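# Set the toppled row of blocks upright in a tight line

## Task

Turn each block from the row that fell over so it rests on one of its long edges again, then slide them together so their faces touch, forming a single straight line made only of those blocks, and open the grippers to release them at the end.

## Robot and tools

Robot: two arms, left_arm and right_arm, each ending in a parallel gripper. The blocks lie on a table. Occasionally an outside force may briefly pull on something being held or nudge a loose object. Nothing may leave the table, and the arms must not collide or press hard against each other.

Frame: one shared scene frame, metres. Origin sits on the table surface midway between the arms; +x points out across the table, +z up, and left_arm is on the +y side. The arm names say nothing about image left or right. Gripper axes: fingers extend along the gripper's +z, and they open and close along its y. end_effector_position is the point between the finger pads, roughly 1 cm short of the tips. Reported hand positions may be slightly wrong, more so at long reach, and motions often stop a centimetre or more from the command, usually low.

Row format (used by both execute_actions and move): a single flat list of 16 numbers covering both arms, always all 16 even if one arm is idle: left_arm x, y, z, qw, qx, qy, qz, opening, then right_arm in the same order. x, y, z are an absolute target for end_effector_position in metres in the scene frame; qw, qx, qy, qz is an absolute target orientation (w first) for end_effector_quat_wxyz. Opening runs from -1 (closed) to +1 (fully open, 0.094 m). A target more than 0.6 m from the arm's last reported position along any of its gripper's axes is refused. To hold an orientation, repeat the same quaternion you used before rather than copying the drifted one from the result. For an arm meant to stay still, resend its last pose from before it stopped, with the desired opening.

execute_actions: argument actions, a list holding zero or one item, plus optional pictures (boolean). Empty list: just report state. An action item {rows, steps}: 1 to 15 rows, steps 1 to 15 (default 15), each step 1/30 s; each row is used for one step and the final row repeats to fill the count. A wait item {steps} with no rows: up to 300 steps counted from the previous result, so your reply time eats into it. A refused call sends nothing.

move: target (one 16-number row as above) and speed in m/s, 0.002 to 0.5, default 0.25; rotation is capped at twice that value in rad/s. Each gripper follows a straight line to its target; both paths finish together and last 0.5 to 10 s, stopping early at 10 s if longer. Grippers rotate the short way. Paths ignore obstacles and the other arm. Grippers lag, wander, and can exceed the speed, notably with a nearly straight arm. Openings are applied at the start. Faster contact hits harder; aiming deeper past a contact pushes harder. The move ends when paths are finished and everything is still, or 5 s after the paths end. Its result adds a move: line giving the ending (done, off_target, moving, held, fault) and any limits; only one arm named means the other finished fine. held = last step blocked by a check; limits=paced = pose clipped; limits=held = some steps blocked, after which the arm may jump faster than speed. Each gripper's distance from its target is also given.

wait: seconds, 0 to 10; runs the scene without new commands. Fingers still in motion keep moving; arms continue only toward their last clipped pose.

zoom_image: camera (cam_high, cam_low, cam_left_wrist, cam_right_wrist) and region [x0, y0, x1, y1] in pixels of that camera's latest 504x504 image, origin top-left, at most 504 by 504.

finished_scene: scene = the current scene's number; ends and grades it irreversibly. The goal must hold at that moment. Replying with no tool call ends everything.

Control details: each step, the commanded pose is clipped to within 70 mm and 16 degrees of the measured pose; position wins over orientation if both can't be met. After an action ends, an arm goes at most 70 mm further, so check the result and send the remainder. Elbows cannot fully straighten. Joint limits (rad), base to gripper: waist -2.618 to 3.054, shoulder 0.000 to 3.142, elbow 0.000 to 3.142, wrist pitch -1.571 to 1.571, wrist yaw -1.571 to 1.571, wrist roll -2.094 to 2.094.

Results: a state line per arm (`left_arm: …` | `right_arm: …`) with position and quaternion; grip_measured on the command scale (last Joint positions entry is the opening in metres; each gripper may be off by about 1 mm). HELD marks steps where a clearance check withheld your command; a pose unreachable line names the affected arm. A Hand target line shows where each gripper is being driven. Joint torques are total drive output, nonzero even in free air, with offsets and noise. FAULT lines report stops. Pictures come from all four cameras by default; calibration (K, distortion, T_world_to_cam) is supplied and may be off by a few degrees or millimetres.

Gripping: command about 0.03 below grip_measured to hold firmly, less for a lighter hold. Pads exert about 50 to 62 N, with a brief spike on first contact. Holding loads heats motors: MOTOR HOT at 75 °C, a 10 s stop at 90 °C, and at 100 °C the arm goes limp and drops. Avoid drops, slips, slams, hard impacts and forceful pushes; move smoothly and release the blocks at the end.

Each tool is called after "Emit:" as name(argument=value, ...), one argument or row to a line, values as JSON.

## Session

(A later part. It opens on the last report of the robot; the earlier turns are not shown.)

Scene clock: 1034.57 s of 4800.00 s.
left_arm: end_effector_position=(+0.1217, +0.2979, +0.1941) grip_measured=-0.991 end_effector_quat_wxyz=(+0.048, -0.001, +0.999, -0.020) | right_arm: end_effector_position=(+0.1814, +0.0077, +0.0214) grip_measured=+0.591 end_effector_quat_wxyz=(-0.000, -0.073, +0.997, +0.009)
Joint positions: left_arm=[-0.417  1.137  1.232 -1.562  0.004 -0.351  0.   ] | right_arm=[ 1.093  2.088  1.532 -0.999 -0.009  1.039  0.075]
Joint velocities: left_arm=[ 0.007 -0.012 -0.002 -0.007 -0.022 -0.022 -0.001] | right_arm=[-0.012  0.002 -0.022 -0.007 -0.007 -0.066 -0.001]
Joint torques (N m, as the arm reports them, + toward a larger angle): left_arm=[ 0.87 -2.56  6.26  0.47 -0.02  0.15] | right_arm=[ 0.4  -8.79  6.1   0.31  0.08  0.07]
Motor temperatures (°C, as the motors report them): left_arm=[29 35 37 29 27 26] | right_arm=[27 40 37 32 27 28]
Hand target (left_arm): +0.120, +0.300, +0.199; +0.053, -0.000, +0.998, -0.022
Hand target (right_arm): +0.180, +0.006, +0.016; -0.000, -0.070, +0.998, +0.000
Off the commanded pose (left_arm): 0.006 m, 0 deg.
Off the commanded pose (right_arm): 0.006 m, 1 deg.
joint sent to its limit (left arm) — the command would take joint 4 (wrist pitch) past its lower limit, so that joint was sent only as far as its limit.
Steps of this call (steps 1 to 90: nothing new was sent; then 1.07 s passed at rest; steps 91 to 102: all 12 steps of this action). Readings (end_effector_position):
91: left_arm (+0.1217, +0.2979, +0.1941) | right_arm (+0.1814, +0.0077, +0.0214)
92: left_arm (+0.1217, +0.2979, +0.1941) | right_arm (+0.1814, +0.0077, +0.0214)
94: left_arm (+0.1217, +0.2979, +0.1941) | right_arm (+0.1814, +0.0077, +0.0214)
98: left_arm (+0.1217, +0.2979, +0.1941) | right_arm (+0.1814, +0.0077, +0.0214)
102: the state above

Emit:
execute_actions(
  actions=[
    {"rows":[[0.12,0.30,0.20,0.048,0,0.999,-0.02,-1, 0.181,0.007,0.020,0,-0.0698,0.9976,0,0.58],[0.12,0.30,0.20,0.048,0,0.999,-0.02,-1, 0.181,0.007,0.020,0,-0.0698,0.9976,0,0.595],[0.12,0.30,0.20,0.048,0,0.999,-0.02,-1, 0.181,0.007,0.020,0,-0.0698,0.9976,0,0.61],[0.12,0.30,0.20,0.048,0,0.999,-0.02,-1, 0.181,0.007,0.020,0,-0.0698,0.9976,0,0.63],[0.12,0.30,0.20,0.048,0,0.999,-0.02,-1, 0.181,0.007,0.020,0,-0.0698,0.9976,0,0.66],[0.12,0.30,0.20,0.048,0,0.999,-0.02,-1, 0.181,0.007,0.020,0,-0.0698,0.9976,0,0.70],[0.12,0.30,0.20,0.048,0,0.999,-0.02,-1, 0.181,0.007,0.020,0,-0.0698,0.9976,0,0.75],[0.12,0.30,0.20,0.048,0,0.999,-0.02,-1, 0.181,0.007,0.020,0,-0.0698,0.9976,0,0.80],[0.12,0.30,0.20,0.048,0,0.999,-0.02,-1, 0.181,0.007,0.020,0,-0.0698,0.9976,0,0.85]],"steps":12},
  ],
  pictures=false,
)

Emit:
move(
  target=[0.12,0.30,0.20,0.048,0,0.999,-0.02,-1, 0.181,0.007,0.11,0,-0.0698,0.9976,0,0.85],
  speed=0.08,
)

Scene clock: 1039.80 s of 4800.00 s.
left_arm: end_effector_position=(+0.1217, +0.2979, +0.1941) grip_measured=-0.991 end_effector_quat_wxyz=(+0.048, -0.001, +0.999, -0.020) | right_arm: end_effector_position=(+0.1813, +0.0075, +0.0214) grip_measured=+0.848 end_effector_quat_wxyz=(-0.001, -0.073, +0.997, +0.009)
Joint positions: left_arm=[-0.417  1.137  1.232 -1.562  0.004 -0.351  0.   ] | right_arm=[ 1.093  2.088  1.532 -1.    -0.009  1.039  0.087]
Joint velocities: left_arm=[-0.017 -0.007 -0.022 -0.081  0.081 -0.007  0.001] | right_arm=[-0.002 -0.002 -0.017  0.081 -0.051 -0.007 -0.001]
Joint torques (N m, as the arm reports them, + toward a larger angle): left_arm=[ 0.9  -2.56  6.18  0.45 -0.03  0.15] | right_arm=[ 0.43 -8.85  7.38  0.17  0.1   0.08]
Motor temperatures (°C, as the motors report them): left_arm=[29 35 37 29 27 26] | right_arm=[27 40 37 32 27 28]
Hand target (left_arm): +0.120, +0.300, +0.199; +0.053, +0.000, +0.998, -0.022
Hand target (right_arm): +0.181, +0.007, +0.020; +0.000, -0.070, +0.998, +0.000
Off the commanded pose (left_arm): 0.006 m, 0 deg.
Off the commanded pose (right_arm): 0.001 m, 1 deg.
joint sent to its limit (left arm) — the command would take joint 4 (wrist pitch) past its lower limit, so that joint was sent only as far as its limit.
Steps of this call (steps 1 to 90: nothing new was sent; then 1.83 s passed at rest; steps 91 to 102: all 12 steps of this action). Readings (end_effector_position):
91: left_arm (+0.1217, +0.2979, +0.1941) | right_arm (+0.1814, +0.0077, +0.0214)
92: left_arm (+0.1217, +0.2979, +0.1941) | right_arm (+0.1814, +0.0077, +0.0214)
94: left_arm (+0.1217, +0.2979, +0.1941) | right_arm (+0.1814, +0.0077, +0.0214)
98: left_arm (+0.1217, +0.2979, +0.1941) | right_arm (+0.1813, +0.0075, +0.0214)
102: the state above

Scene clock: 1041.70 s of 4800.00 s.
left_arm: end_effector_position=(+0.1217, +0.2979, +0.1941) grip_measured=-0.991 end_effector_quat_wxyz=(+0.048, -0.001, +0.999, -0.020) | right_arm: end_effector_position=(+0.1791, +0.0021, +0.0908) grip_measured=+0.848 end_effector_quat_wxyz=(-0.014, -0.072, +0.997, -0.018)
Joint positions: left_arm=[-0.417  1.137  1.232 -1.562  0.004 -0.351  0.   ] | right_arm=[ 1.093  2.074  1.79  -1.332 -0.009  1.039  0.087]
Joint velocities: left_arm=[-0.002 -0.012 -0.012 -0.051 -0.007  0.007  0.   ] | right_arm=[-0.017 -0.007  0.007 -0.066 -0.066 -0.037  0.002]
Joint torques (N m, as the arm reports them, + toward a larger angle): left_arm=[ 0.89 -2.55  6.21  0.47 -0.04  0.15] | right_arm=[  0.36 -12.08   9.15   0.07   0.1    0.07]
Motor temperatures (°C, as the motors report them): left_arm=[29 35 37 29 27 26] | right_arm=[27 40 37 32 27 28]
Hand target (left_arm): +0.120, +0.300, +0.199; +0.053, -0.000, +0.998, -0.022
Hand target (right_arm): +0.181, +0.007, +0.110; -0.000, -0.070, +0.998, +0.000
Off the commanded pose (left_arm): 0.006 m, 0 deg.
Off the commanded pose (right_arm): 0.020 m, 3 deg.
joint sent to its limit (left arm) — the command would take joint 4 (wrist pitch) past its lower limit, so that joint was sent only as far as its limit.
move: off_target (right_arm)
camera_calibration (this result's frames):
cam_left_wrist: T_world_to_cam=[[-0.332407, -0.943135, -0.00142941, 0.332071], [-0.806549, 0.283481, 0.518765, -0.0545877], [-0.48886, 0.173594, -0.854916, 0.285359], [0, 0, 0, 1]] pos_world=[0.205856, 0.279126, 0.27275]
cam_right_wrist: T_world_to_cam=[[0.0291439, -0.997528, 0.0639426, -0.00845555], [-0.912748, -0.000480243, 0.408522, 0.170567], [-0.407482, -0.0702695, -0.910506, 0.273711], [0, 0, 0, 1]] pos_world=[0.267463, 0.0108808, 0.180075]

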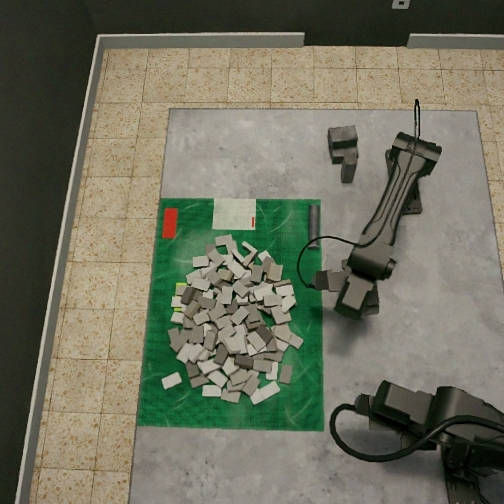

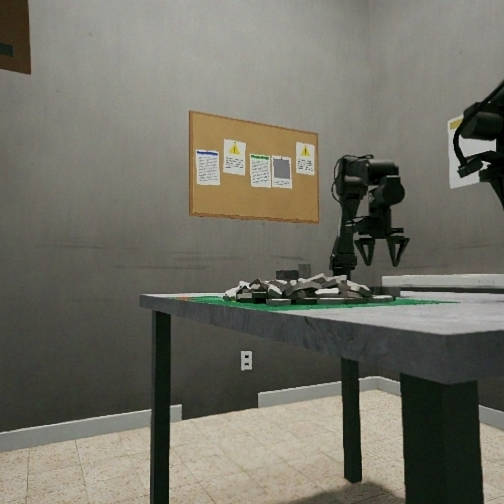

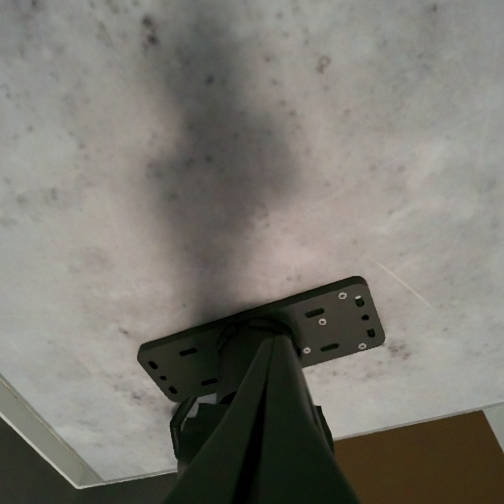

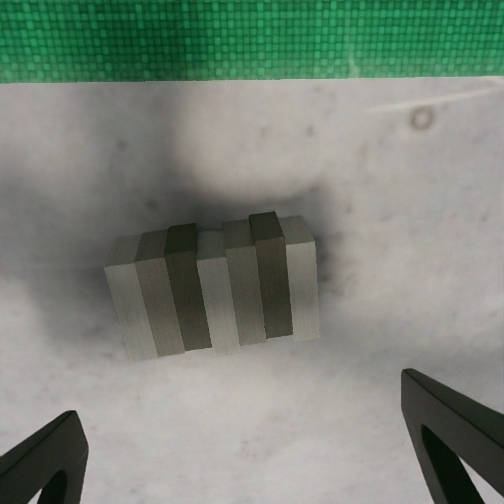

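Emit:
zoom_image(
  camera="cam_right_wrist",
  region=[90, 195, 340, 375],
)

Region (90, 195, 340, 375) of cam_right_wrist's 504x504 image, scaled by 2.016, with more detail than that image has; it fills the top 363 rows of this view, and the rest is white.

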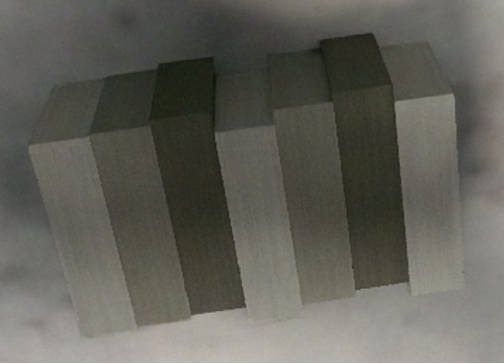

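Emit:
move(
  target=[0.12,0.30,0.20,0.048,0,0.999,-0.02,-1, 0.182,0.012,0.075,0,-0.7547,0.6561,0,0.3],
  speed=0.12,
)

Scene clock: 1069.47 s of 4800.00 s.
left_arm: end_effector_position=(+0.1217, +0.2979, +0.1941) grip_measured=-0.991 end_effector_quat_wxyz=(+0.048, -0.001, +0.999, -0.020) | right_arm: end_effector_position=(+0.1841, +0.0110, +0.0792) grip_measured=+0.302 end_effector_quat_wxyz=(+0.001, +0.747, -0.664, -0.001)
Joint positions: left_arm=[-0.417  1.137  1.232 -1.562  0.004 -0.351  0.   ] | right_arm=[ 1.093  2.074  1.745 -1.243 -0.002 -0.504  0.061]
Joint velocities: left_arm=[-0.017 -0.007 -0.017 -0.022  0.007  0.037 -0.001] | right_arm=[-0.002  0.002  0.017 -0.037 -0.037 -0.051  0.   ]
Joint torques (N m, as the arm reports them, + toward a larger angle): left_arm=[ 0.86 -2.53  6.17  0.47 -0.03  0.15] | right_arm=[ 0.54 -9.78  5.21  0.45  0.02 -0.14]
Motor temperatures (°C, as the motors report them): left_arm=[29 34 37 29 27 26] | right_arm=[27 43 38 31 27 28]
Hand target (left_arm): +0.120, +0.300, +0.199; +0.053, -0.000, +0.998, -0.022
Hand target (right_arm): +0.182, +0.012, +0.075; +0.000, +0.754, -0.657, +0.000
Off the commanded pose (left_arm): 0.006 m, 0 deg.
Off the commanded pose (right_arm): 0.005 m, 1 deg.
joint sent to its limit (left arm) — the command would take joint 4 (wrist pitch) past its lower limit, so that joint was sent only as far as its limit.
After step 90, 17.80 s passed at rest.
move: done
camera_calibration (this result's frames):
cam_left_wrist: T_world_to_cam=[[-0.332407, -0.943135, -0.00142941, 0.332071], [-0.806549, 0.283481, 0.518765, -0.0545877], [-0.48886, 0.173594, -0.854916, 0.285359], [0, 0, 0, 1]] pos_world=[0.205856, 0.279126, 0.27275]
cam_right_wrist: T_world_to_cam=[[0.999688, 0.000497488, 0.0249909, -0.185574], [-0.00917668, -0.922682, 0.385453, 0.0255308], [0.0232505, -0.385562, -0.922389, 0.190945], [0, 0, 0, 1]] pos_world=[0.181311, 0.0972704, 0.170923]

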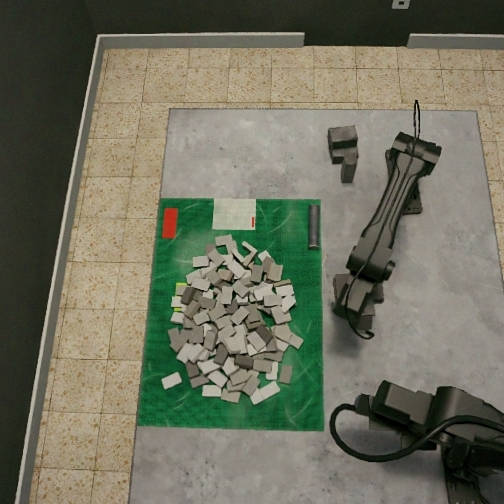

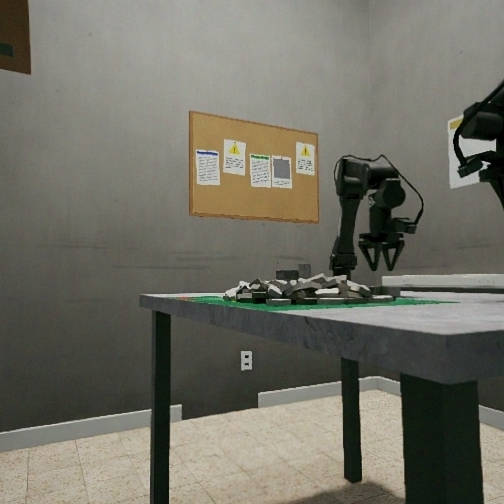

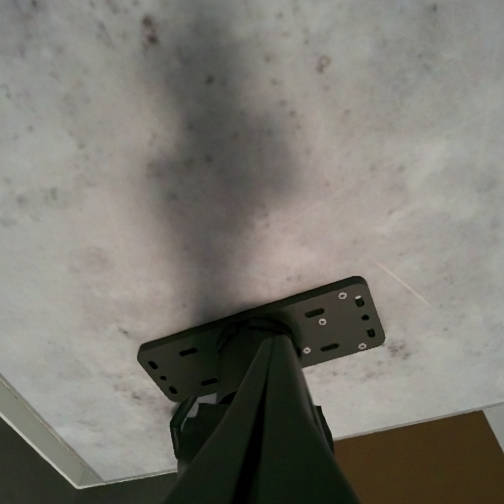

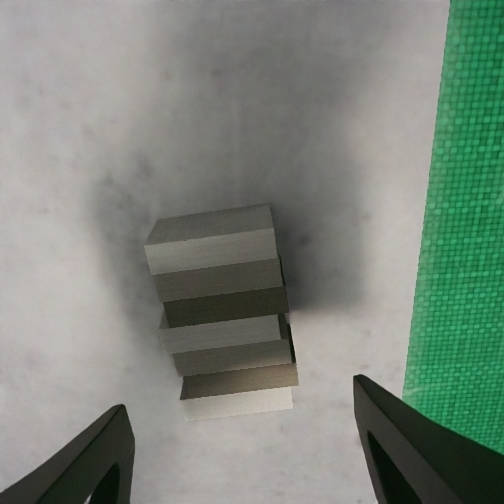

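Emit:
zoom_image(
  camera="cam_right_wrist",
  region=[120, 195, 370, 445],
)

Region (120, 195, 370, 445) of cam_right_wrist's 504x504 image, scaled by 2.016, with more detail than that image has.

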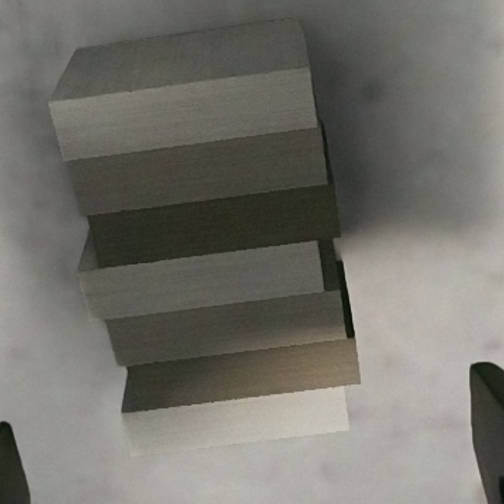

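Emit:
move(
  target=[0.12,0.30,0.20,0.048,0,0.999,-0.02,-1, 0.177,0.011,0.034,0,-0.7547,0.6561,0,0.3],
  speed=0.05,
)

Scene clock: 1081.50 s of 4800.00 s.
left_arm: end_effector_position=(+0.1217, +0.2979, +0.1941) grip_measured=-0.991 end_effector_quat_wxyz=(+0.048, -0.001, +0.999, -0.020) | right_arm: end_effector_position=(+0.1796, +0.0091, +0.0369) grip_measured=+0.302 end_effector_quat_wxyz=(+0.003, +0.751, -0.660, +0.000)
Joint positions: left_arm=[-0.417  1.137  1.232 -1.562  0.004 -0.351  0.   ] | right_arm=[ 1.102  2.093  1.604 -1.087 -0.002 -0.507  0.061]
Joint velocities: left_arm=[ 0.002  0.007 -0.007  0.037  0.007  0.022  0.   ] | right_arm=[ 0.002 -0.002  0.022  0.051 -0.095 -0.022  0.001]
Joint torques (N m, as the arm reports them, + toward a larger angle): left_arm=[ 0.85 -2.57  6.32  0.47 -0.03  0.15] | right_arm=[ 0.73 -9.89  5.45  0.44  0.   -0.02]
Motor temperatures (°C, as the motors report them): left_arm=[29 34 37 29 27 26] | right_arm=[27 42 37 31 27 28]
Hand target (left_arm): +0.120, +0.300, +0.199; +0.053, -0.000, +0.998, -0.022
Hand target (right_arm): +0.177, +0.011, +0.034; -0.000, +0.755, -0.656, -0.000
Off the commanded pose (left_arm): 0.006 m, 0 deg.
Off the commanded pose (right_arm): 0.004 m, 1 deg.
joint sent to its limit (left arm) — the command would take joint 4 (wrist pitch) past its lower limit, so that joint was sent only as far as its limit.
After step 90, 7.63 s passed at rest.
move: done
camera_calibration (this result's frames):
cam_left_wrist: T_world_to_cam=[[-0.332407, -0.943135, -0.00142941, 0.332071], [-0.806549, 0.283481, 0.518765, -0.0545877], [-0.48886, 0.173594, -0.854916, 0.285359], [0, 0, 0, 1]] pos_world=[0.205856, 0.279126, 0.27275]
cam_right_wrist: T_world_to_cam=[[0.999657, 0.0120404, 0.0232521, -0.180043], [0.00203725, -0.92108, 0.389369, 0.0378757], [0.0261052, -0.389188, -0.920788, 0.15075], [0, 0, 0, 1]] pos_world=[0.175968, 0.0957245, 0.128248]

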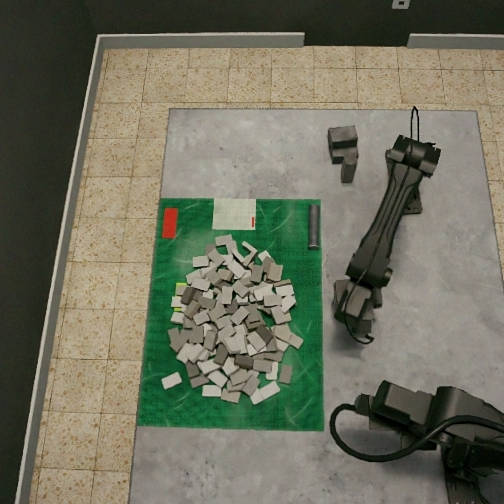

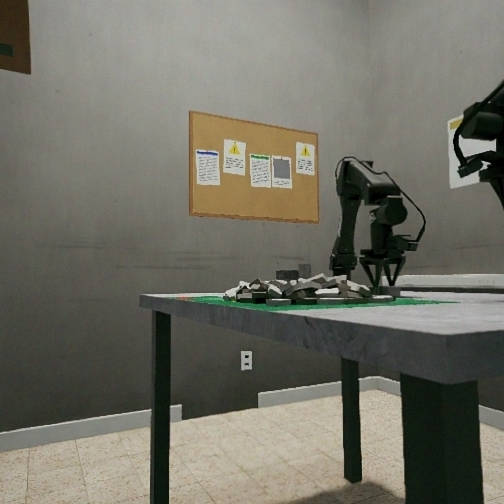

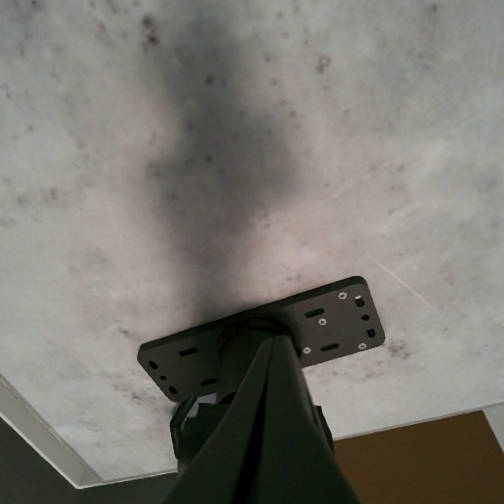

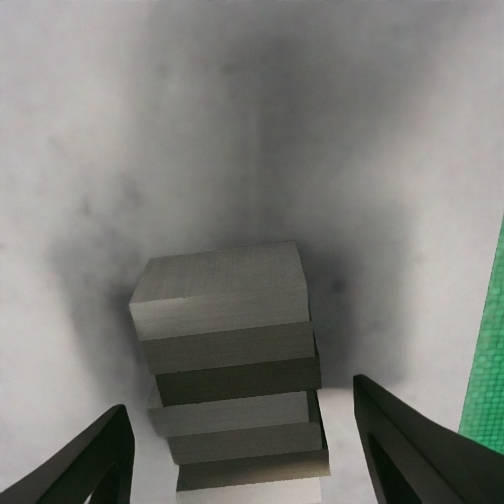

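Emit:
move(
  target=[0.12,0.30,0.20,0.048,0,0.999,-0.02,-1, 0.175,0.010,0.014,0,-0.7547,0.6561,0,0.3],
  speed=0.04,
)

Scene clock: 1085.47 s of 4800.00 s.
left_arm: end_effector_position=(+0.1217, +0.2979, +0.1941) grip_measured=-0.991 end_effector_quat_wxyz=(+0.048, -0.001, +0.999, -0.020) | right_arm: end_effector_position=(+0.1792, +0.0081, +0.0178) grip_measured=+0.302 end_effector_quat_wxyz=(+0.002, +0.751, -0.660, -0.000)
Joint positions: left_arm=[-0.417  1.137  1.232 -1.562  0.004 -0.351  0.   ] | right_arm=[ 1.102  2.108  1.548 -1.015 -0.002 -0.507  0.061]
Joint velocities: left_arm=[-0.017 -0.007 -0.017  0.081  0.022  0.007 -0.002] | right_arm=[-0.007 -0.022  0.007  0.037  0.037  0.037  0.   ]
Joint torques (N m, as the arm reports them, + toward a larger angle): left_arm=[ 0.82 -2.61  6.24  0.48 -0.04  0.13] | right_arm=[ 0.97 -9.65  5.22  0.47  0.02  0.01]
Motor temperatures (°C, as the motors report them): left_arm=[29 34 37 29 27 26] | right_arm=[27 42 37 31 27 28]
Hand target (left_arm): +0.120, +0.300, +0.199; +0.053, -0.000, +0.998, -0.022
Hand target (right_arm): +0.175, +0.010, +0.014; +0.000, +0.755, -0.656, +0.000
Off the commanded pose (left_arm): 0.006 m, 0 deg.
Off the commanded pose (right_arm): 0.006 m, 1 deg.
joint sent to its limit (left arm) — the command would take joint 4 (wrist pitch) past its lower limit, so that joint was sent only as far as its limit.
move: done
camera_calibration (this result's frames):
cam_left_wrist: T_world_to_cam=[[-0.332407, -0.943135, -0.00142941, 0.332071], [-0.806549, 0.283481, 0.518765, -0.0545877], [-0.48886, 0.173594, -0.854916, 0.285359], [0, 0, 0, 1]] pos_world=[0.205856, 0.279126, 0.27275]
cam_right_wrist: T_world_to_cam=[[0.999641, 0.0119986, 0.0239765, -0.179169], [0.00176394, -0.921769, 0.387736, 0.0444363], [0.0267531, -0.387555, -0.921458, 0.132581], [0, 0, 0, 1]] pos_world=[0.175479, 0.0944923, 0.109235]

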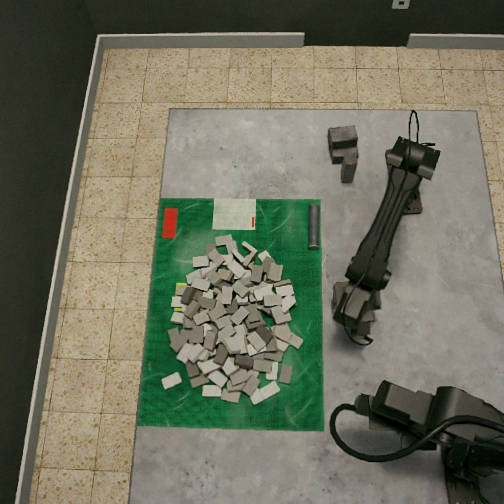

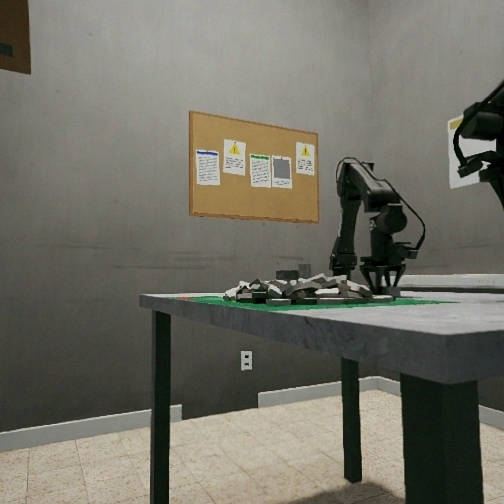

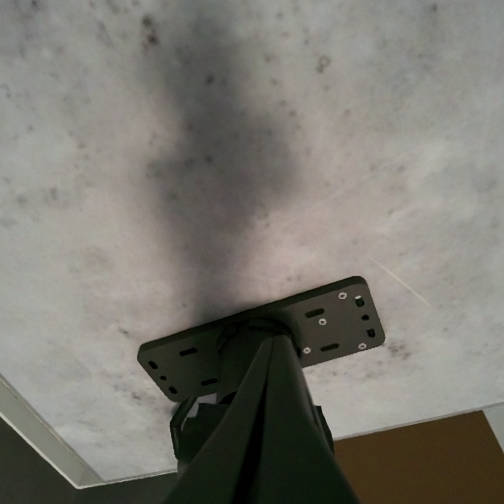

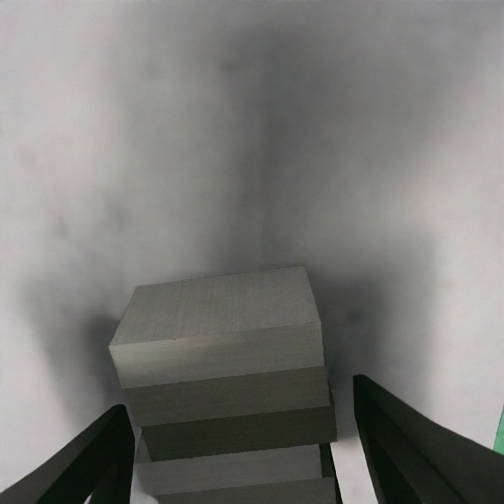

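Close gently to align ends.

Emit:
execute_actions(
  actions=[
    {"rows":[[0.12,0.30,0.20,0.048,0,0.999,-0.02,-1, 0.177,0.009,0.016,0,-0.7547,0.6561,0,0.22],[0.12,0.30,0.20,0.048,0,0.999,-0.02,-1, 0.177,0.009,0.016,0,-0.7547,0.6561,0,0.15],[0.12,0.30,0.20,0.048,0,0.999,-0.02,-1, 0.177,0.009,0.016,0,-0.7547,0.6561,0,0.08],[0.12,0.30,0.20,0.048,0,0.999,-0.02,-1, 0.177,0.009,0.016,0,-0.7547,0.6561,0,0.03],[0.12,0.30,0.20,0.048,0,0.999,-0.02,-1, 0.177,0.009,0.016,0,-0.7547,0.6561,0,0.0],[0.12,0.30,0.20,0.048,0,0.999,-0.02,-1, 0.177,0.009,0.016,0,-0.7547,0.6561,0,-0.02],[0.12,0.30,0.20,0.048,0,0.999,-0.02,-1, 0.177,0.009,0.016,0,-0.7547,0.6561,0,-0.04],[0.12,0.30,0.20,0.048,0,0.999,-0.02,-1, 0.177,0.009,0.016,0,-0.7547,0.6561,0,-0.06],[0.12,0.30,0.20,0.048,0,0.999,-0.02,-1, 0.177,0.009,0.016,0,-0.7547,0.6561,0,-0.08],[0.12,0.30,0.20,0.048,0,0.999,-0.02,-1, 0.177,0.009,0.016,0,-0.7547,0.6561,0,-0.095],[0.12,0.30,0.20,0.048,0,0.999,-0.02,-1, 0.177,0.009,0.016,0,-0.7547,0.6561,0,-0.11],[0.12,0.30,0.20,0.048,0,0.999,-0.02,-1, 0.177,0.009,0.016,0,-0.7547,0.6561,0,-0.12],[0.12,0.30,0.20,0.048,0,0.999,-0.02,-1, 0.177,0.009,0.016,0,-0.7547,0.6561,0,-0.13],[0.12,0.30,0.20,0.048,0,0.999,-0.02,-1, 0.177,0.009,0.016,0,-0.7547,0.6561,0,-0.14]],"steps":15},
  ],
)

Scene clock: 1097.87 s of 4800.00 s.
left_arm: end_effector_position=(+0.1217, +0.2979, +0.1941) grip_measured=-0.991 end_effector_quat_wxyz=(+0.048, -0.001, +0.999, -0.020) | right_arm: end_effector_position=(+0.1793, +0.0085, +0.0177) grip_measured=-0.097 end_effector_quat_wxyz=(+0.001, +0.751, -0.660, -0.001)
Joint positions: left_arm=[-0.417  1.137  1.232 -1.562  0.004 -0.351  0.   ] | right_arm=[ 1.102  2.108  1.548 -1.013 -0.002 -0.507  0.042]
Joint velocities: left_arm=[-0.012 -0.002  0.007 -0.037  0.022  0.007  0.002] | right_arm=[-0.007 -0.007  0.007  0.022 -0.051  0.007 -0.001]
Joint torques (N m, as the arm reports them, + toward a larger angle): left_arm=[ 0.86 -2.56  6.23  0.46 -0.04  0.12] | right_arm=[  0.57 -10.06   5.57   0.38   0.03  -0.04]
Motor temperatures (°C, as the motors report them): left_arm=[29 33 37 29 27 26] | right_arm=[27 42 37 31 27 28]
Hand target (left_arm): +0.120, +0.300, +0.199; +0.053, -0.000, +0.998, -0.022
Hand target (right_arm): +0.177, +0.009, +0.016; -0.000, +0.755, -0.656, -0.000
Off the commanded pose (left_arm): 0.006 m, 0 deg.
Off the commanded pose (right_arm): 0.003 m, 1 deg.
joint sent to its limit (left arm) — the command would take joint 4 (wrist pitch) past its lower limit, so that joint was sent only as far as its limit.
Steps of this call (steps 1 to 90: nothing new was sent; then 8.90 s passed at rest; steps 91 to 105: all 15 steps of this action). Readings (end_effector_position):
91: left_arm (+0.1217, +0.2979, +0.1941) | right_arm (+0.1794, +0.0085, +0.0177)
92: left_arm (+0.1217, +0.2979, +0.1941) | right_arm (+0.1794, +0.0085, +0.0177)
94: left_arm (+0.1217, +0.2979, +0.1941) | right_arm (+0.1793, +0.0085, +0.0177)
98: left_arm (+0.1217, +0.2979, +0.1941) | right_arm (+0.1793, +0.0085, +0.0177)
105: the state above
camera_calibration (this result's frames):
cam_left_wrist: T_world_to_cam=[[-0.332407, -0.943135, -0.00142941, 0.332071], [-0.806549, 0.283481, 0.518765, -0.0545877], [-0.48886, 0.173594, -0.854916, 0.285359], [0, 0, 0, 1]] pos_world=[0.205856, 0.279126, 0.27275]
cam_right_wrist: T_world_to_cam=[[0.999632, 0.0119514, 0.0243481, -0.179291], [0.00162814, -0.922509, 0.385972, 0.0449281], [0.0270743, -0.385791, -0.922189, 0.132698], [0, 0, 0, 1]] pos_world=[0.175559, 0.094783, 0.109397]

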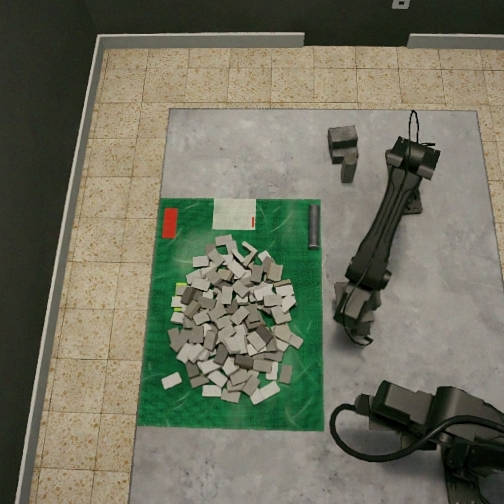

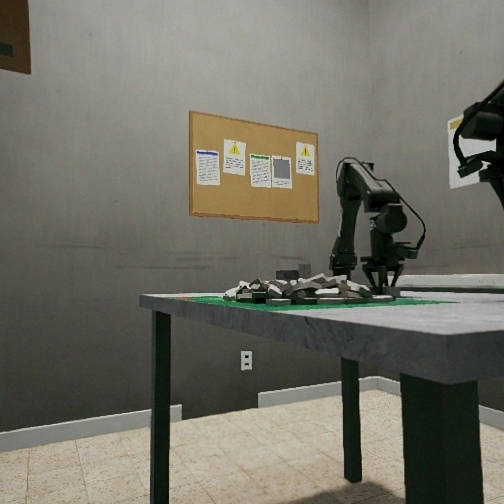

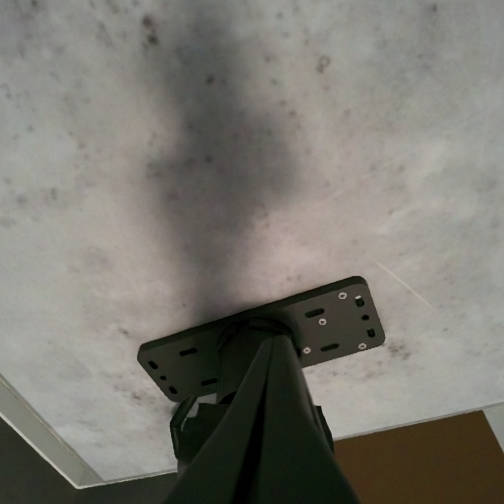

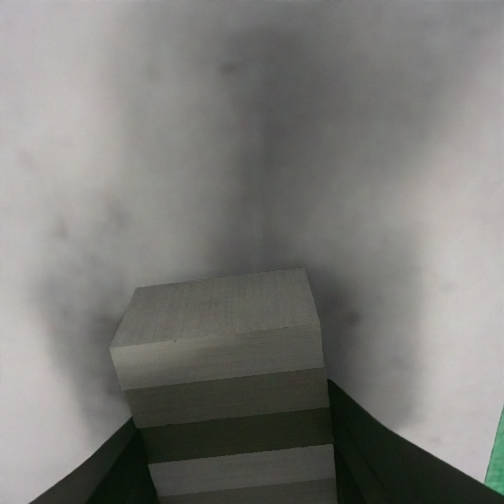

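Emit:
execute_actions(
  actions=[
    {"rows":[[0.12,0.30,0.20,0.048,0,0.999,-0.02,-1, 0.177,0.009,0.016,0,-0.7547,0.6561,0,-0.14]],"steps":6},
  ],
  pictures=false,
)

Scene clock: 1100.20 s of 4800.00 s.
left_arm: end_effector_position=(+0.1217, +0.2979, +0.1941) grip_measured=-0.991 end_effector_quat_wxyz=(+0.048, -0.001, +0.999, -0.020) | right_arm: end_effector_position=(+0.1793, +0.0085, +0.0177) grip_measured=-0.097 end_effector_quat_wxyz=(+0.001, +0.751, -0.660, -0.001)
Joint positions: left_arm=[-0.417  1.137  1.232 -1.562  0.004 -0.351  0.   ] | right_arm=[ 1.102  2.108  1.548 -1.013 -0.002 -0.507  0.042]
Joint velocities: left_arm=[-0.012  0.002 -0.007 -0.022  0.11   0.037 -0.001] | right_arm=[ 0.002 -0.002  0.007  0.022 -0.11  -0.022 -0.001]
Joint torques (N m, as the arm reports them, + toward a larger angle): left_arm=[ 0.87 -2.56  6.19  0.48 -0.05  0.12] | right_arm=[  0.5  -10.02   5.55   0.37   0.    -0.06]
Motor temperatures (°C, as the motors report them): left_arm=[29 33 37 29 27 26] | right_arm=[27 42 37 31 27 28]
Hand target (left_arm): +0.120, +0.300, +0.199; +0.053, -0.000, +0.998, -0.022
Hand target (right_arm): +0.177, +0.009, +0.016; +0.000, +0.755, -0.656, -0.000
Off the commanded pose (left_arm): 0.006 m, 0 deg.
Off the commanded pose (right_arm): 0.003 m, 1 deg.
joint sent to its limit (left arm) — the command would take joint 4 (wrist pitch) past its lower limit, so that joint was sent only as far as its limit.
Steps of this call (steps 1 to 64: nothing new was sent; steps 65 to 70: all 6 steps of this action). Readings (end_effector_position):
65: left_arm (+0.1217, +0.2979, +0.1941) | right_arm (+0.1793, +0.0085, +0.0177)
66: left_arm (+0.1217, +0.2979, +0.1941) | right_arm (+0.1793, +0.0085, +0.0177)
68: left_arm (+0.1217, +0.2979, +0.1941) | right_arm (+0.1793, +0.0085, +0.0177)
70: the state above

Emit:
execute_actions(
  actions=[
    {"rows":[[0.12,0.30,0.20,0.048,0,0.999,-0.02,-1, 0.179,0.0085,0.018,0,-0.7547,0.6561,0,-0.09],[0.12,0.30,0.20,0.048,0,0.999,-0.02,-1, 0.179,0.0085,0.018,0,-0.7547,0.6561,0,-0.07],[0.12,0.30,0.20,0.048,0,0.999,-0.02,-1, 0.179,0.0085,0.018,0,-0.7547,0.6561,0,-0.04],[0.12,0.30,0.20,0.048,0,0.999,-0.02,-1, 0.179,0.0085,0.018,0,-0.7547,0.6561,0,0.0],[0.12,0.30,0.20,0.048,0,0.999,-0.02,-1, 0.179,0.0085,0.018,0,-0.7547,0.6561,0,0.06],[0.12,0.30,0.20,0.048,0,0.999,-0.02,-1, 0.179,0.0085,0.018,0,-0.7547,0.6561,0,0.12],[0.12,0.30,0.20,0.048,0,0.999,-0.02,-1, 0.179,0.0085,0.018,0,-0.7547,0.6561,0,0.2],[0.12,0.30,0.20,0.048,0,0.999,-0.02,-1, 0.179,0.0085,0.018,0,-0.7547,0.6561,0,0.28],[0.12,0.30,0.20,0.048,0,0.999,-0.02,-1, 0.179,0.0085,0.018,0,-0.7547,0.6561,0,0.35]],"steps":12},
  ],
  pictures=false,
)

Emit:
move(
  target=[0.12,0.30,0.20,0.048,0,0.999,-0.02,-1, 0.182,-0.019,0.024,0,-0.7547,0.6561,0,0.35],
  speed=0.04,
)

Scene clock: 1110.40 s of 4800.00 s.
left_arm: end_effector_position=(+0.1217, +0.2979, +0.1941) grip_measured=-0.991 end_effector_quat_wxyz=(+0.048, -0.001, +0.999, -0.020) | right_arm: end_effector_position=(+0.1793, +0.0085, +0.0177) grip_measured=+0.348 end_effector_quat_wxyz=(+0.001, +0.751, -0.660, -0.001)
Joint positions: left_arm=[-0.417  1.137  1.232 -1.562  0.004 -0.351  0.   ] | right_arm=[ 1.102  2.108  1.548 -1.013 -0.002 -0.507  0.063]
Joint velocities: left_arm=[-0.002 -0.002  0.017  0.066 -0.066 -0.037 -0.   ] | right_arm=[ 0.002  0.012  0.002 -0.081 -0.022 -0.022  0.   ]
Joint torques (N m, as the arm reports them, + toward a larger angle): left_arm=[ 0.88 -2.55  6.27  0.45 -0.03  0.14] | right_arm=[  0.18 -10.17   5.95   0.31   0.03  -0.13]
Motor temperatures (°C, as the motors report them): left_arm=[29 33 37 29 27 26] | right_arm=[27 42 37 31 27 28]
Hand target (left_arm): +0.120, +0.300, +0.199; +0.053, -0.000, +0.998, -0.022
Hand target (right_arm): +0.179, +0.009, +0.018; +0.000, +0.755, -0.656, +0.000
Off the commanded pose (left_arm): 0.006 m, 0 deg.
Off the commanded pose (right_arm): 0.000 m, 1 deg.
joint sent to its limit (left arm) — the command would take joint 4 (wrist pitch) past its lower limit, so that joint was sent only as far as its limit.
Steps of this call (steps 1 to 90: nothing new was sent; then 6.80 s passed at rest; steps 91 to 102: all 12 steps of this action). Readings (end_effector_position):
91: left_arm (+0.1217, +0.2979, +0.1941) | right_arm (+0.1793, +0.0085, +0.0177)
92: left_arm (+0.1217, +0.2979, +0.1941) | right_arm (+0.1793, +0.0085, +0.0177)
94: left_arm (+0.1217, +0.2979, +0.1941) | right_arm (+0.1793, +0.0085, +0.0177)
98: left_arm (+0.1217, +0.2979, +0.1941) | right_arm (+0.1793, +0.0085, +0.0177)
102: the state above

Scene clock: 1111.60 s of 4800.00 s.
left_arm: end_effector_position=(+0.1217, +0.2979, +0.1941) grip_measured=-0.991 end_effector_quat_wxyz=(+0.048, -0.001, +0.999, -0.020) | right_arm: end_effector_position=(+0.1779, -0.0201, +0.0160) grip_measured=+0.348 end_effector_quat_wxyz=(+0.017, +0.753, -0.658, +0.005)
Joint positions: left_arm=[-0.417  1.137  1.232 -1.562  0.004 -0.351  0.   ] | right_arm=[ 1.077  2.044  1.442 -1.005 -0.001 -0.537  0.063]
Joint velocities: left_arm=[-0.002  0.002 -0.007 -0.051 -0.037  0.051  0.001] | right_arm=[ 0.007  0.002  0.002 -0.051 -0.037 -0.007  0.001]
Joint torques (N m, as the arm reports them, + toward a larger angle): left_arm=[ 0.83 -2.53  6.23  0.47 -0.03  0.12] | right_arm=[ -0.59 -11.98   4.91   0.4    0.04  -0.13]
Motor temperatures (°C, as the motors report them): left_arm=[29 33 37 29 27 26] | right_arm=[27 43 37 31 27 28]
Hand target (left_arm): +0.120, +0.300, +0.199; +0.053, -0.000, +0.998, -0.022
Hand target (right_arm): +0.182, -0.019, +0.024; +0.000, +0.755, -0.656, +0.001
Off the commanded pose (left_arm): 0.006 m, 0 deg.
Off the commanded pose (right_arm): 0.009 m, 2 deg.
joint sent to its limit (left arm) — the command would take joint 4 (wrist pitch) past its lower limit, so that joint was sent only as far as its limit.
move: done
camera_calibration (this result's frames):
cam_left_wrist: T_world_to_cam=[[-0.332407, -0.943135, -0.00142941, 0.332071], [-0.806549, 0.283481, 0.518765, -0.0545877], [-0.48886, 0.173594, -0.854916, 0.285359], [0, 0, 0, 1]] pos_world=[0.205856, 0.279126, 0.27275]
cam_right_wrist: T_world_to_cam=[[0.999781, 0.0178699, 0.0108691, -0.177183], [0.0117428, -0.909597, 0.415325, 0.0172223], [0.0173083, -0.415106, -0.909608, 0.120987], [0, 0, 0, 1]] pos_world=[0.174848, 0.0690541, 0.104824]

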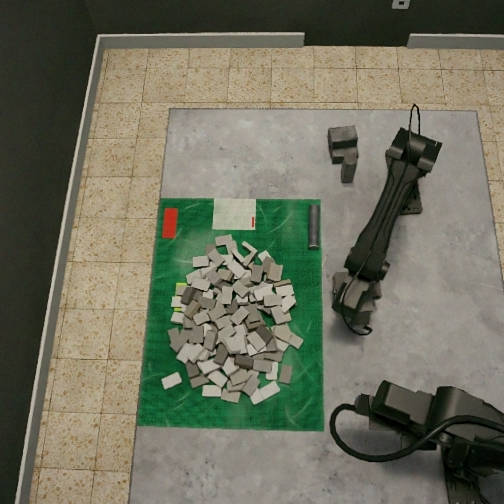

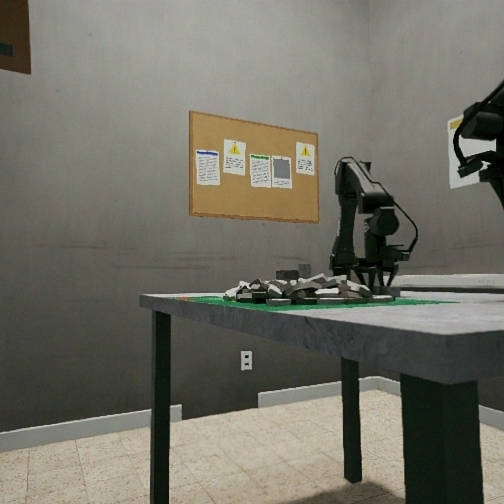

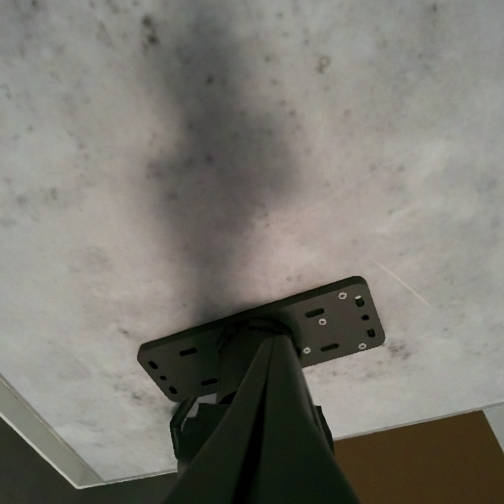

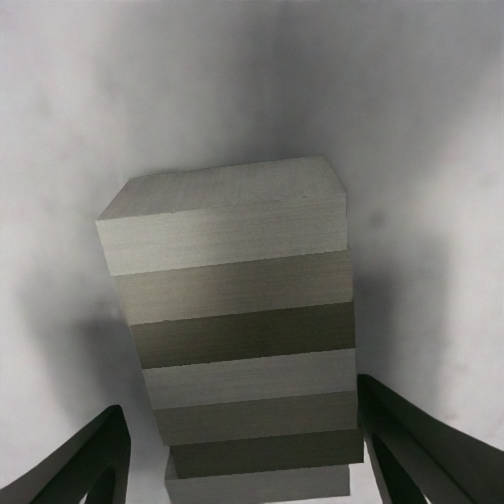

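Emit:
move(
  target=[0.12,0.30,0.20,0.048,0,0.999,-0.02,-1, 0.189,-0.018,0.022,0,-0.7547,0.6561,0,0.35],
  speed=0.02,
)

Scene clock: 1115.60 s of 4800.00 s.
left_arm: end_effector_position=(+0.1217, +0.2979, +0.1941) grip_measured=-0.991 end_effector_quat_wxyz=(+0.048, -0.001, +0.999, -0.020) | right_arm: end_effector_position=(+0.1832, -0.0219, +0.0159) grip_measured=+0.348 end_effector_quat_wxyz=(+0.017, +0.753, -0.658, +0.005)
Joint positions: left_arm=[-0.417  1.137  1.232 -1.562  0.004 -0.351  0.   ] | right_arm=[ 1.062  2.044  1.442 -1.003 -0.001 -0.553  0.063]
Joint velocities: left_arm=[ 0.007 -0.017 -0.012  0.022 -0.022 -0.081  0.   ] | right_arm=[-0.017 -0.002 -0.017 -0.051 -0.066  0.007  0.001]
Joint torques (N m, as the arm reports them, + toward a larger angle): left_arm=[ 0.88 -2.55  6.28  0.45 -0.04  0.15] | right_arm=[ -0.64 -10.81   6.14   0.41   0.01  -0.13]
Motor temperatures (°C, as the motors report them): left_arm=[29 33 37 29 27 26] | right_arm=[27 43 37 31 27 28]
Hand target (left_arm): +0.120, +0.300, +0.199; +0.053, -0.000, +0.998, -0.022
Hand target (right_arm): +0.189, -0.018, +0.022; +0.000, +0.755, -0.656, +0.000
Off the commanded pose (left_arm): 0.006 m, 0 deg.
Off the commanded pose (right_arm): 0.009 m, 2 deg.
joint sent to its limit (left arm) — the command would take joint 4 (wrist pitch) past its lower limit, so that joint was sent only as far as its limit.
move: done
camera_calibration (this result's frames):
cam_left_wrist: T_world_to_cam=[[-0.332407, -0.943135, -0.00142941, 0.332071], [-0.806549, 0.283481, 0.518765, -0.0545877], [-0.48886, 0.173594, -0.854916, 0.285359], [0, 0, 0, 1]] pos_world=[0.205856, 0.279126, 0.27275]
cam_right_wrist: T_world_to_cam=[[0.999758, 0.0189819, 0.0111432, -0.18246], [0.0126765, -0.910411, 0.413511, 0.0153853], [0.0179941, -0.413269, -0.910431, 0.120067], [0, 0, 0, 1]] pos_world=[0.18006, 0.0670903, 0.104984]

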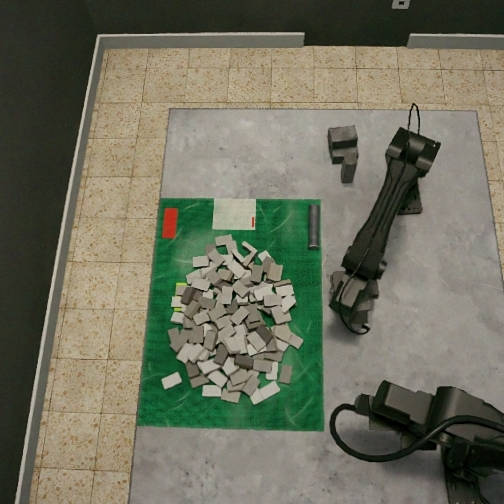

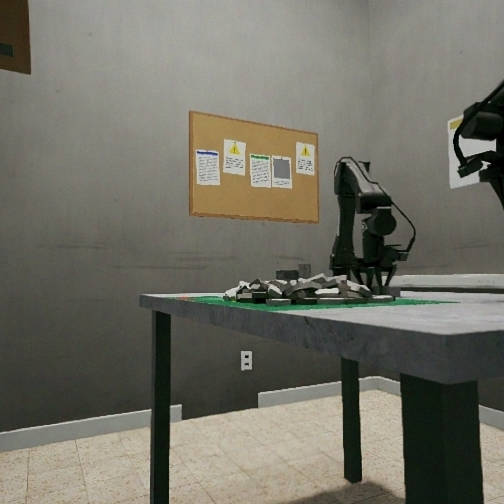

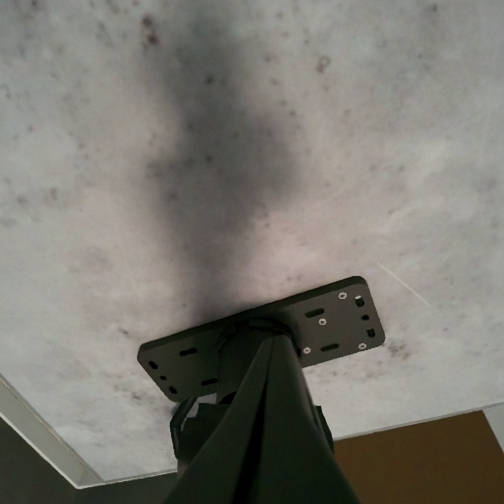

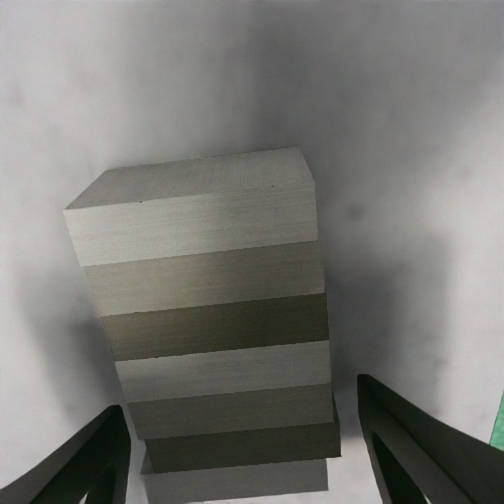

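Emit:
execute_actions(
  actions=[],
)

Scene clock: 1122.03 s of 4800.00 s.
left_arm: end_effector_position=(+0.1217, +0.2979, +0.1941) grip_measured=-0.991 end_effector_quat_wxyz=(+0.048, -0.001, +0.999, -0.020) | right_arm: end_effector_position=(+0.1832, -0.0219, +0.0159) grip_measured=+0.348 end_effector_quat_wxyz=(+0.017, +0.754, -0.657, +0.005)
Joint positions: left_arm=[-0.417  1.137  1.232 -1.562  0.004 -0.351  0.   ] | right_arm=[ 1.062  2.044  1.442 -1.003 -0.001 -0.554  0.063]
Joint velocities: left_arm=[-0.007  0.017 -0.002 -0.066  0.022 -0.007 -0.   ] | right_arm=[-0.007 -0.012 -0.007 -0.037 -0.066 -0.022  0.001]
Joint torques (N m, as the arm reports them, + toward a larger angle): left_arm=[ 0.89 -2.58  6.24  0.47 -0.04  0.13] | right_arm=[ -0.64 -10.8    6.1    0.39   0.03  -0.12]
Motor temperatures (°C, as the motors report them): left_arm=[29 33 37 29 27 26] | right_arm=[27 43 37 31 27 28]
Hand target (left_arm): +0.120, +0.300, +0.199; +0.053, -0.000, +0.998, -0.022
Hand target (right_arm): +0.189, -0.018, +0.022; +0.000, +0.755, -0.656, +0.001
Off the commanded pose (left_arm): 0.006 m, 0 deg.
Off the commanded pose (right_arm): 0.009 m, 2 deg.
Steps of this call (steps 1 to 90: nothing new was sent; then 3.43 s passed at rest). Readings (end_effector_position):
1: left_arm (+0.1217, +0.2979, +0.1941) | right_arm (+0.1832, -0.0219, +0.0159)
2: left_arm (+0.1217, +0.2979, +0.1941) | right_arm (+0.1832, -0.0219, +0.0159)
4: left_arm (+0.1217, +0.2979, +0.1941) | right_arm (+0.1832, -0.0219, +0.0159)
8: left_arm (+0.1217, +0.2979, +0.1941) | right_arm (+0.1832, -0.0219, +0.0159)
90: the state above
camera_calibration (this result's frames):
cam_left_wrist: T_world_to_cam=[[-0.332407, -0.943135, -0.00142941, 0.332071], [-0.806549, 0.283481, 0.518765, -0.0545877], [-0.48886, 0.173594, -0.854916, 0.285359], [0, 0, 0, 1]] pos_world=[0.205856, 0.279126, 0.27275]
cam_right_wrist: T_world_to_cam=[[0.999736, 0.0201251, 0.0111082, -0.18243], [0.0137324, -0.910403, 0.413495, 0.0151923], [0.0184346, -0.413233, -0.910439, 0.119987], [0, 0, 0, 1]] pos_world=[0.179962, 0.0670851, 0.104985]

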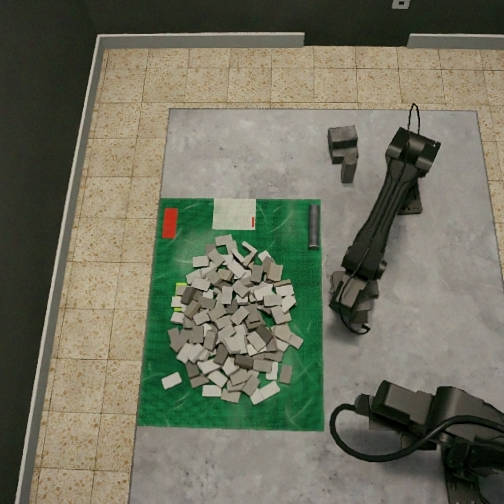

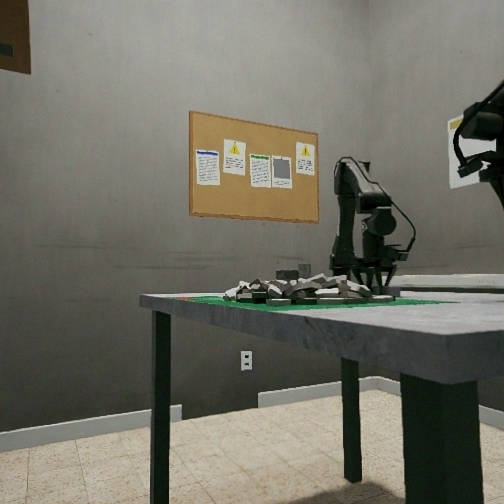

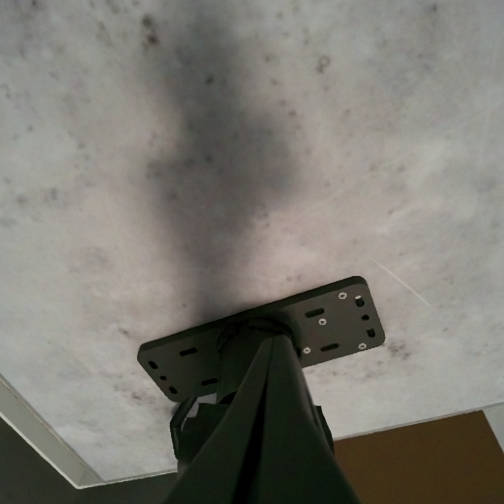

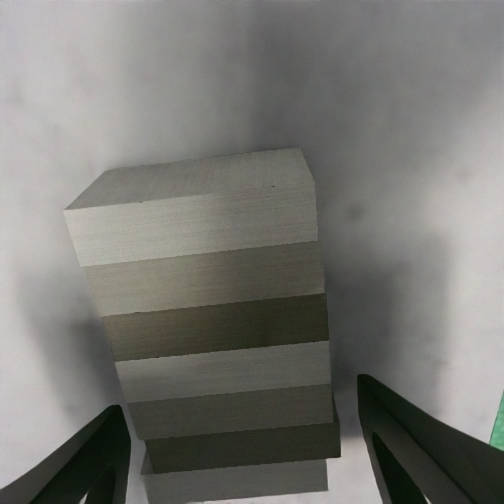

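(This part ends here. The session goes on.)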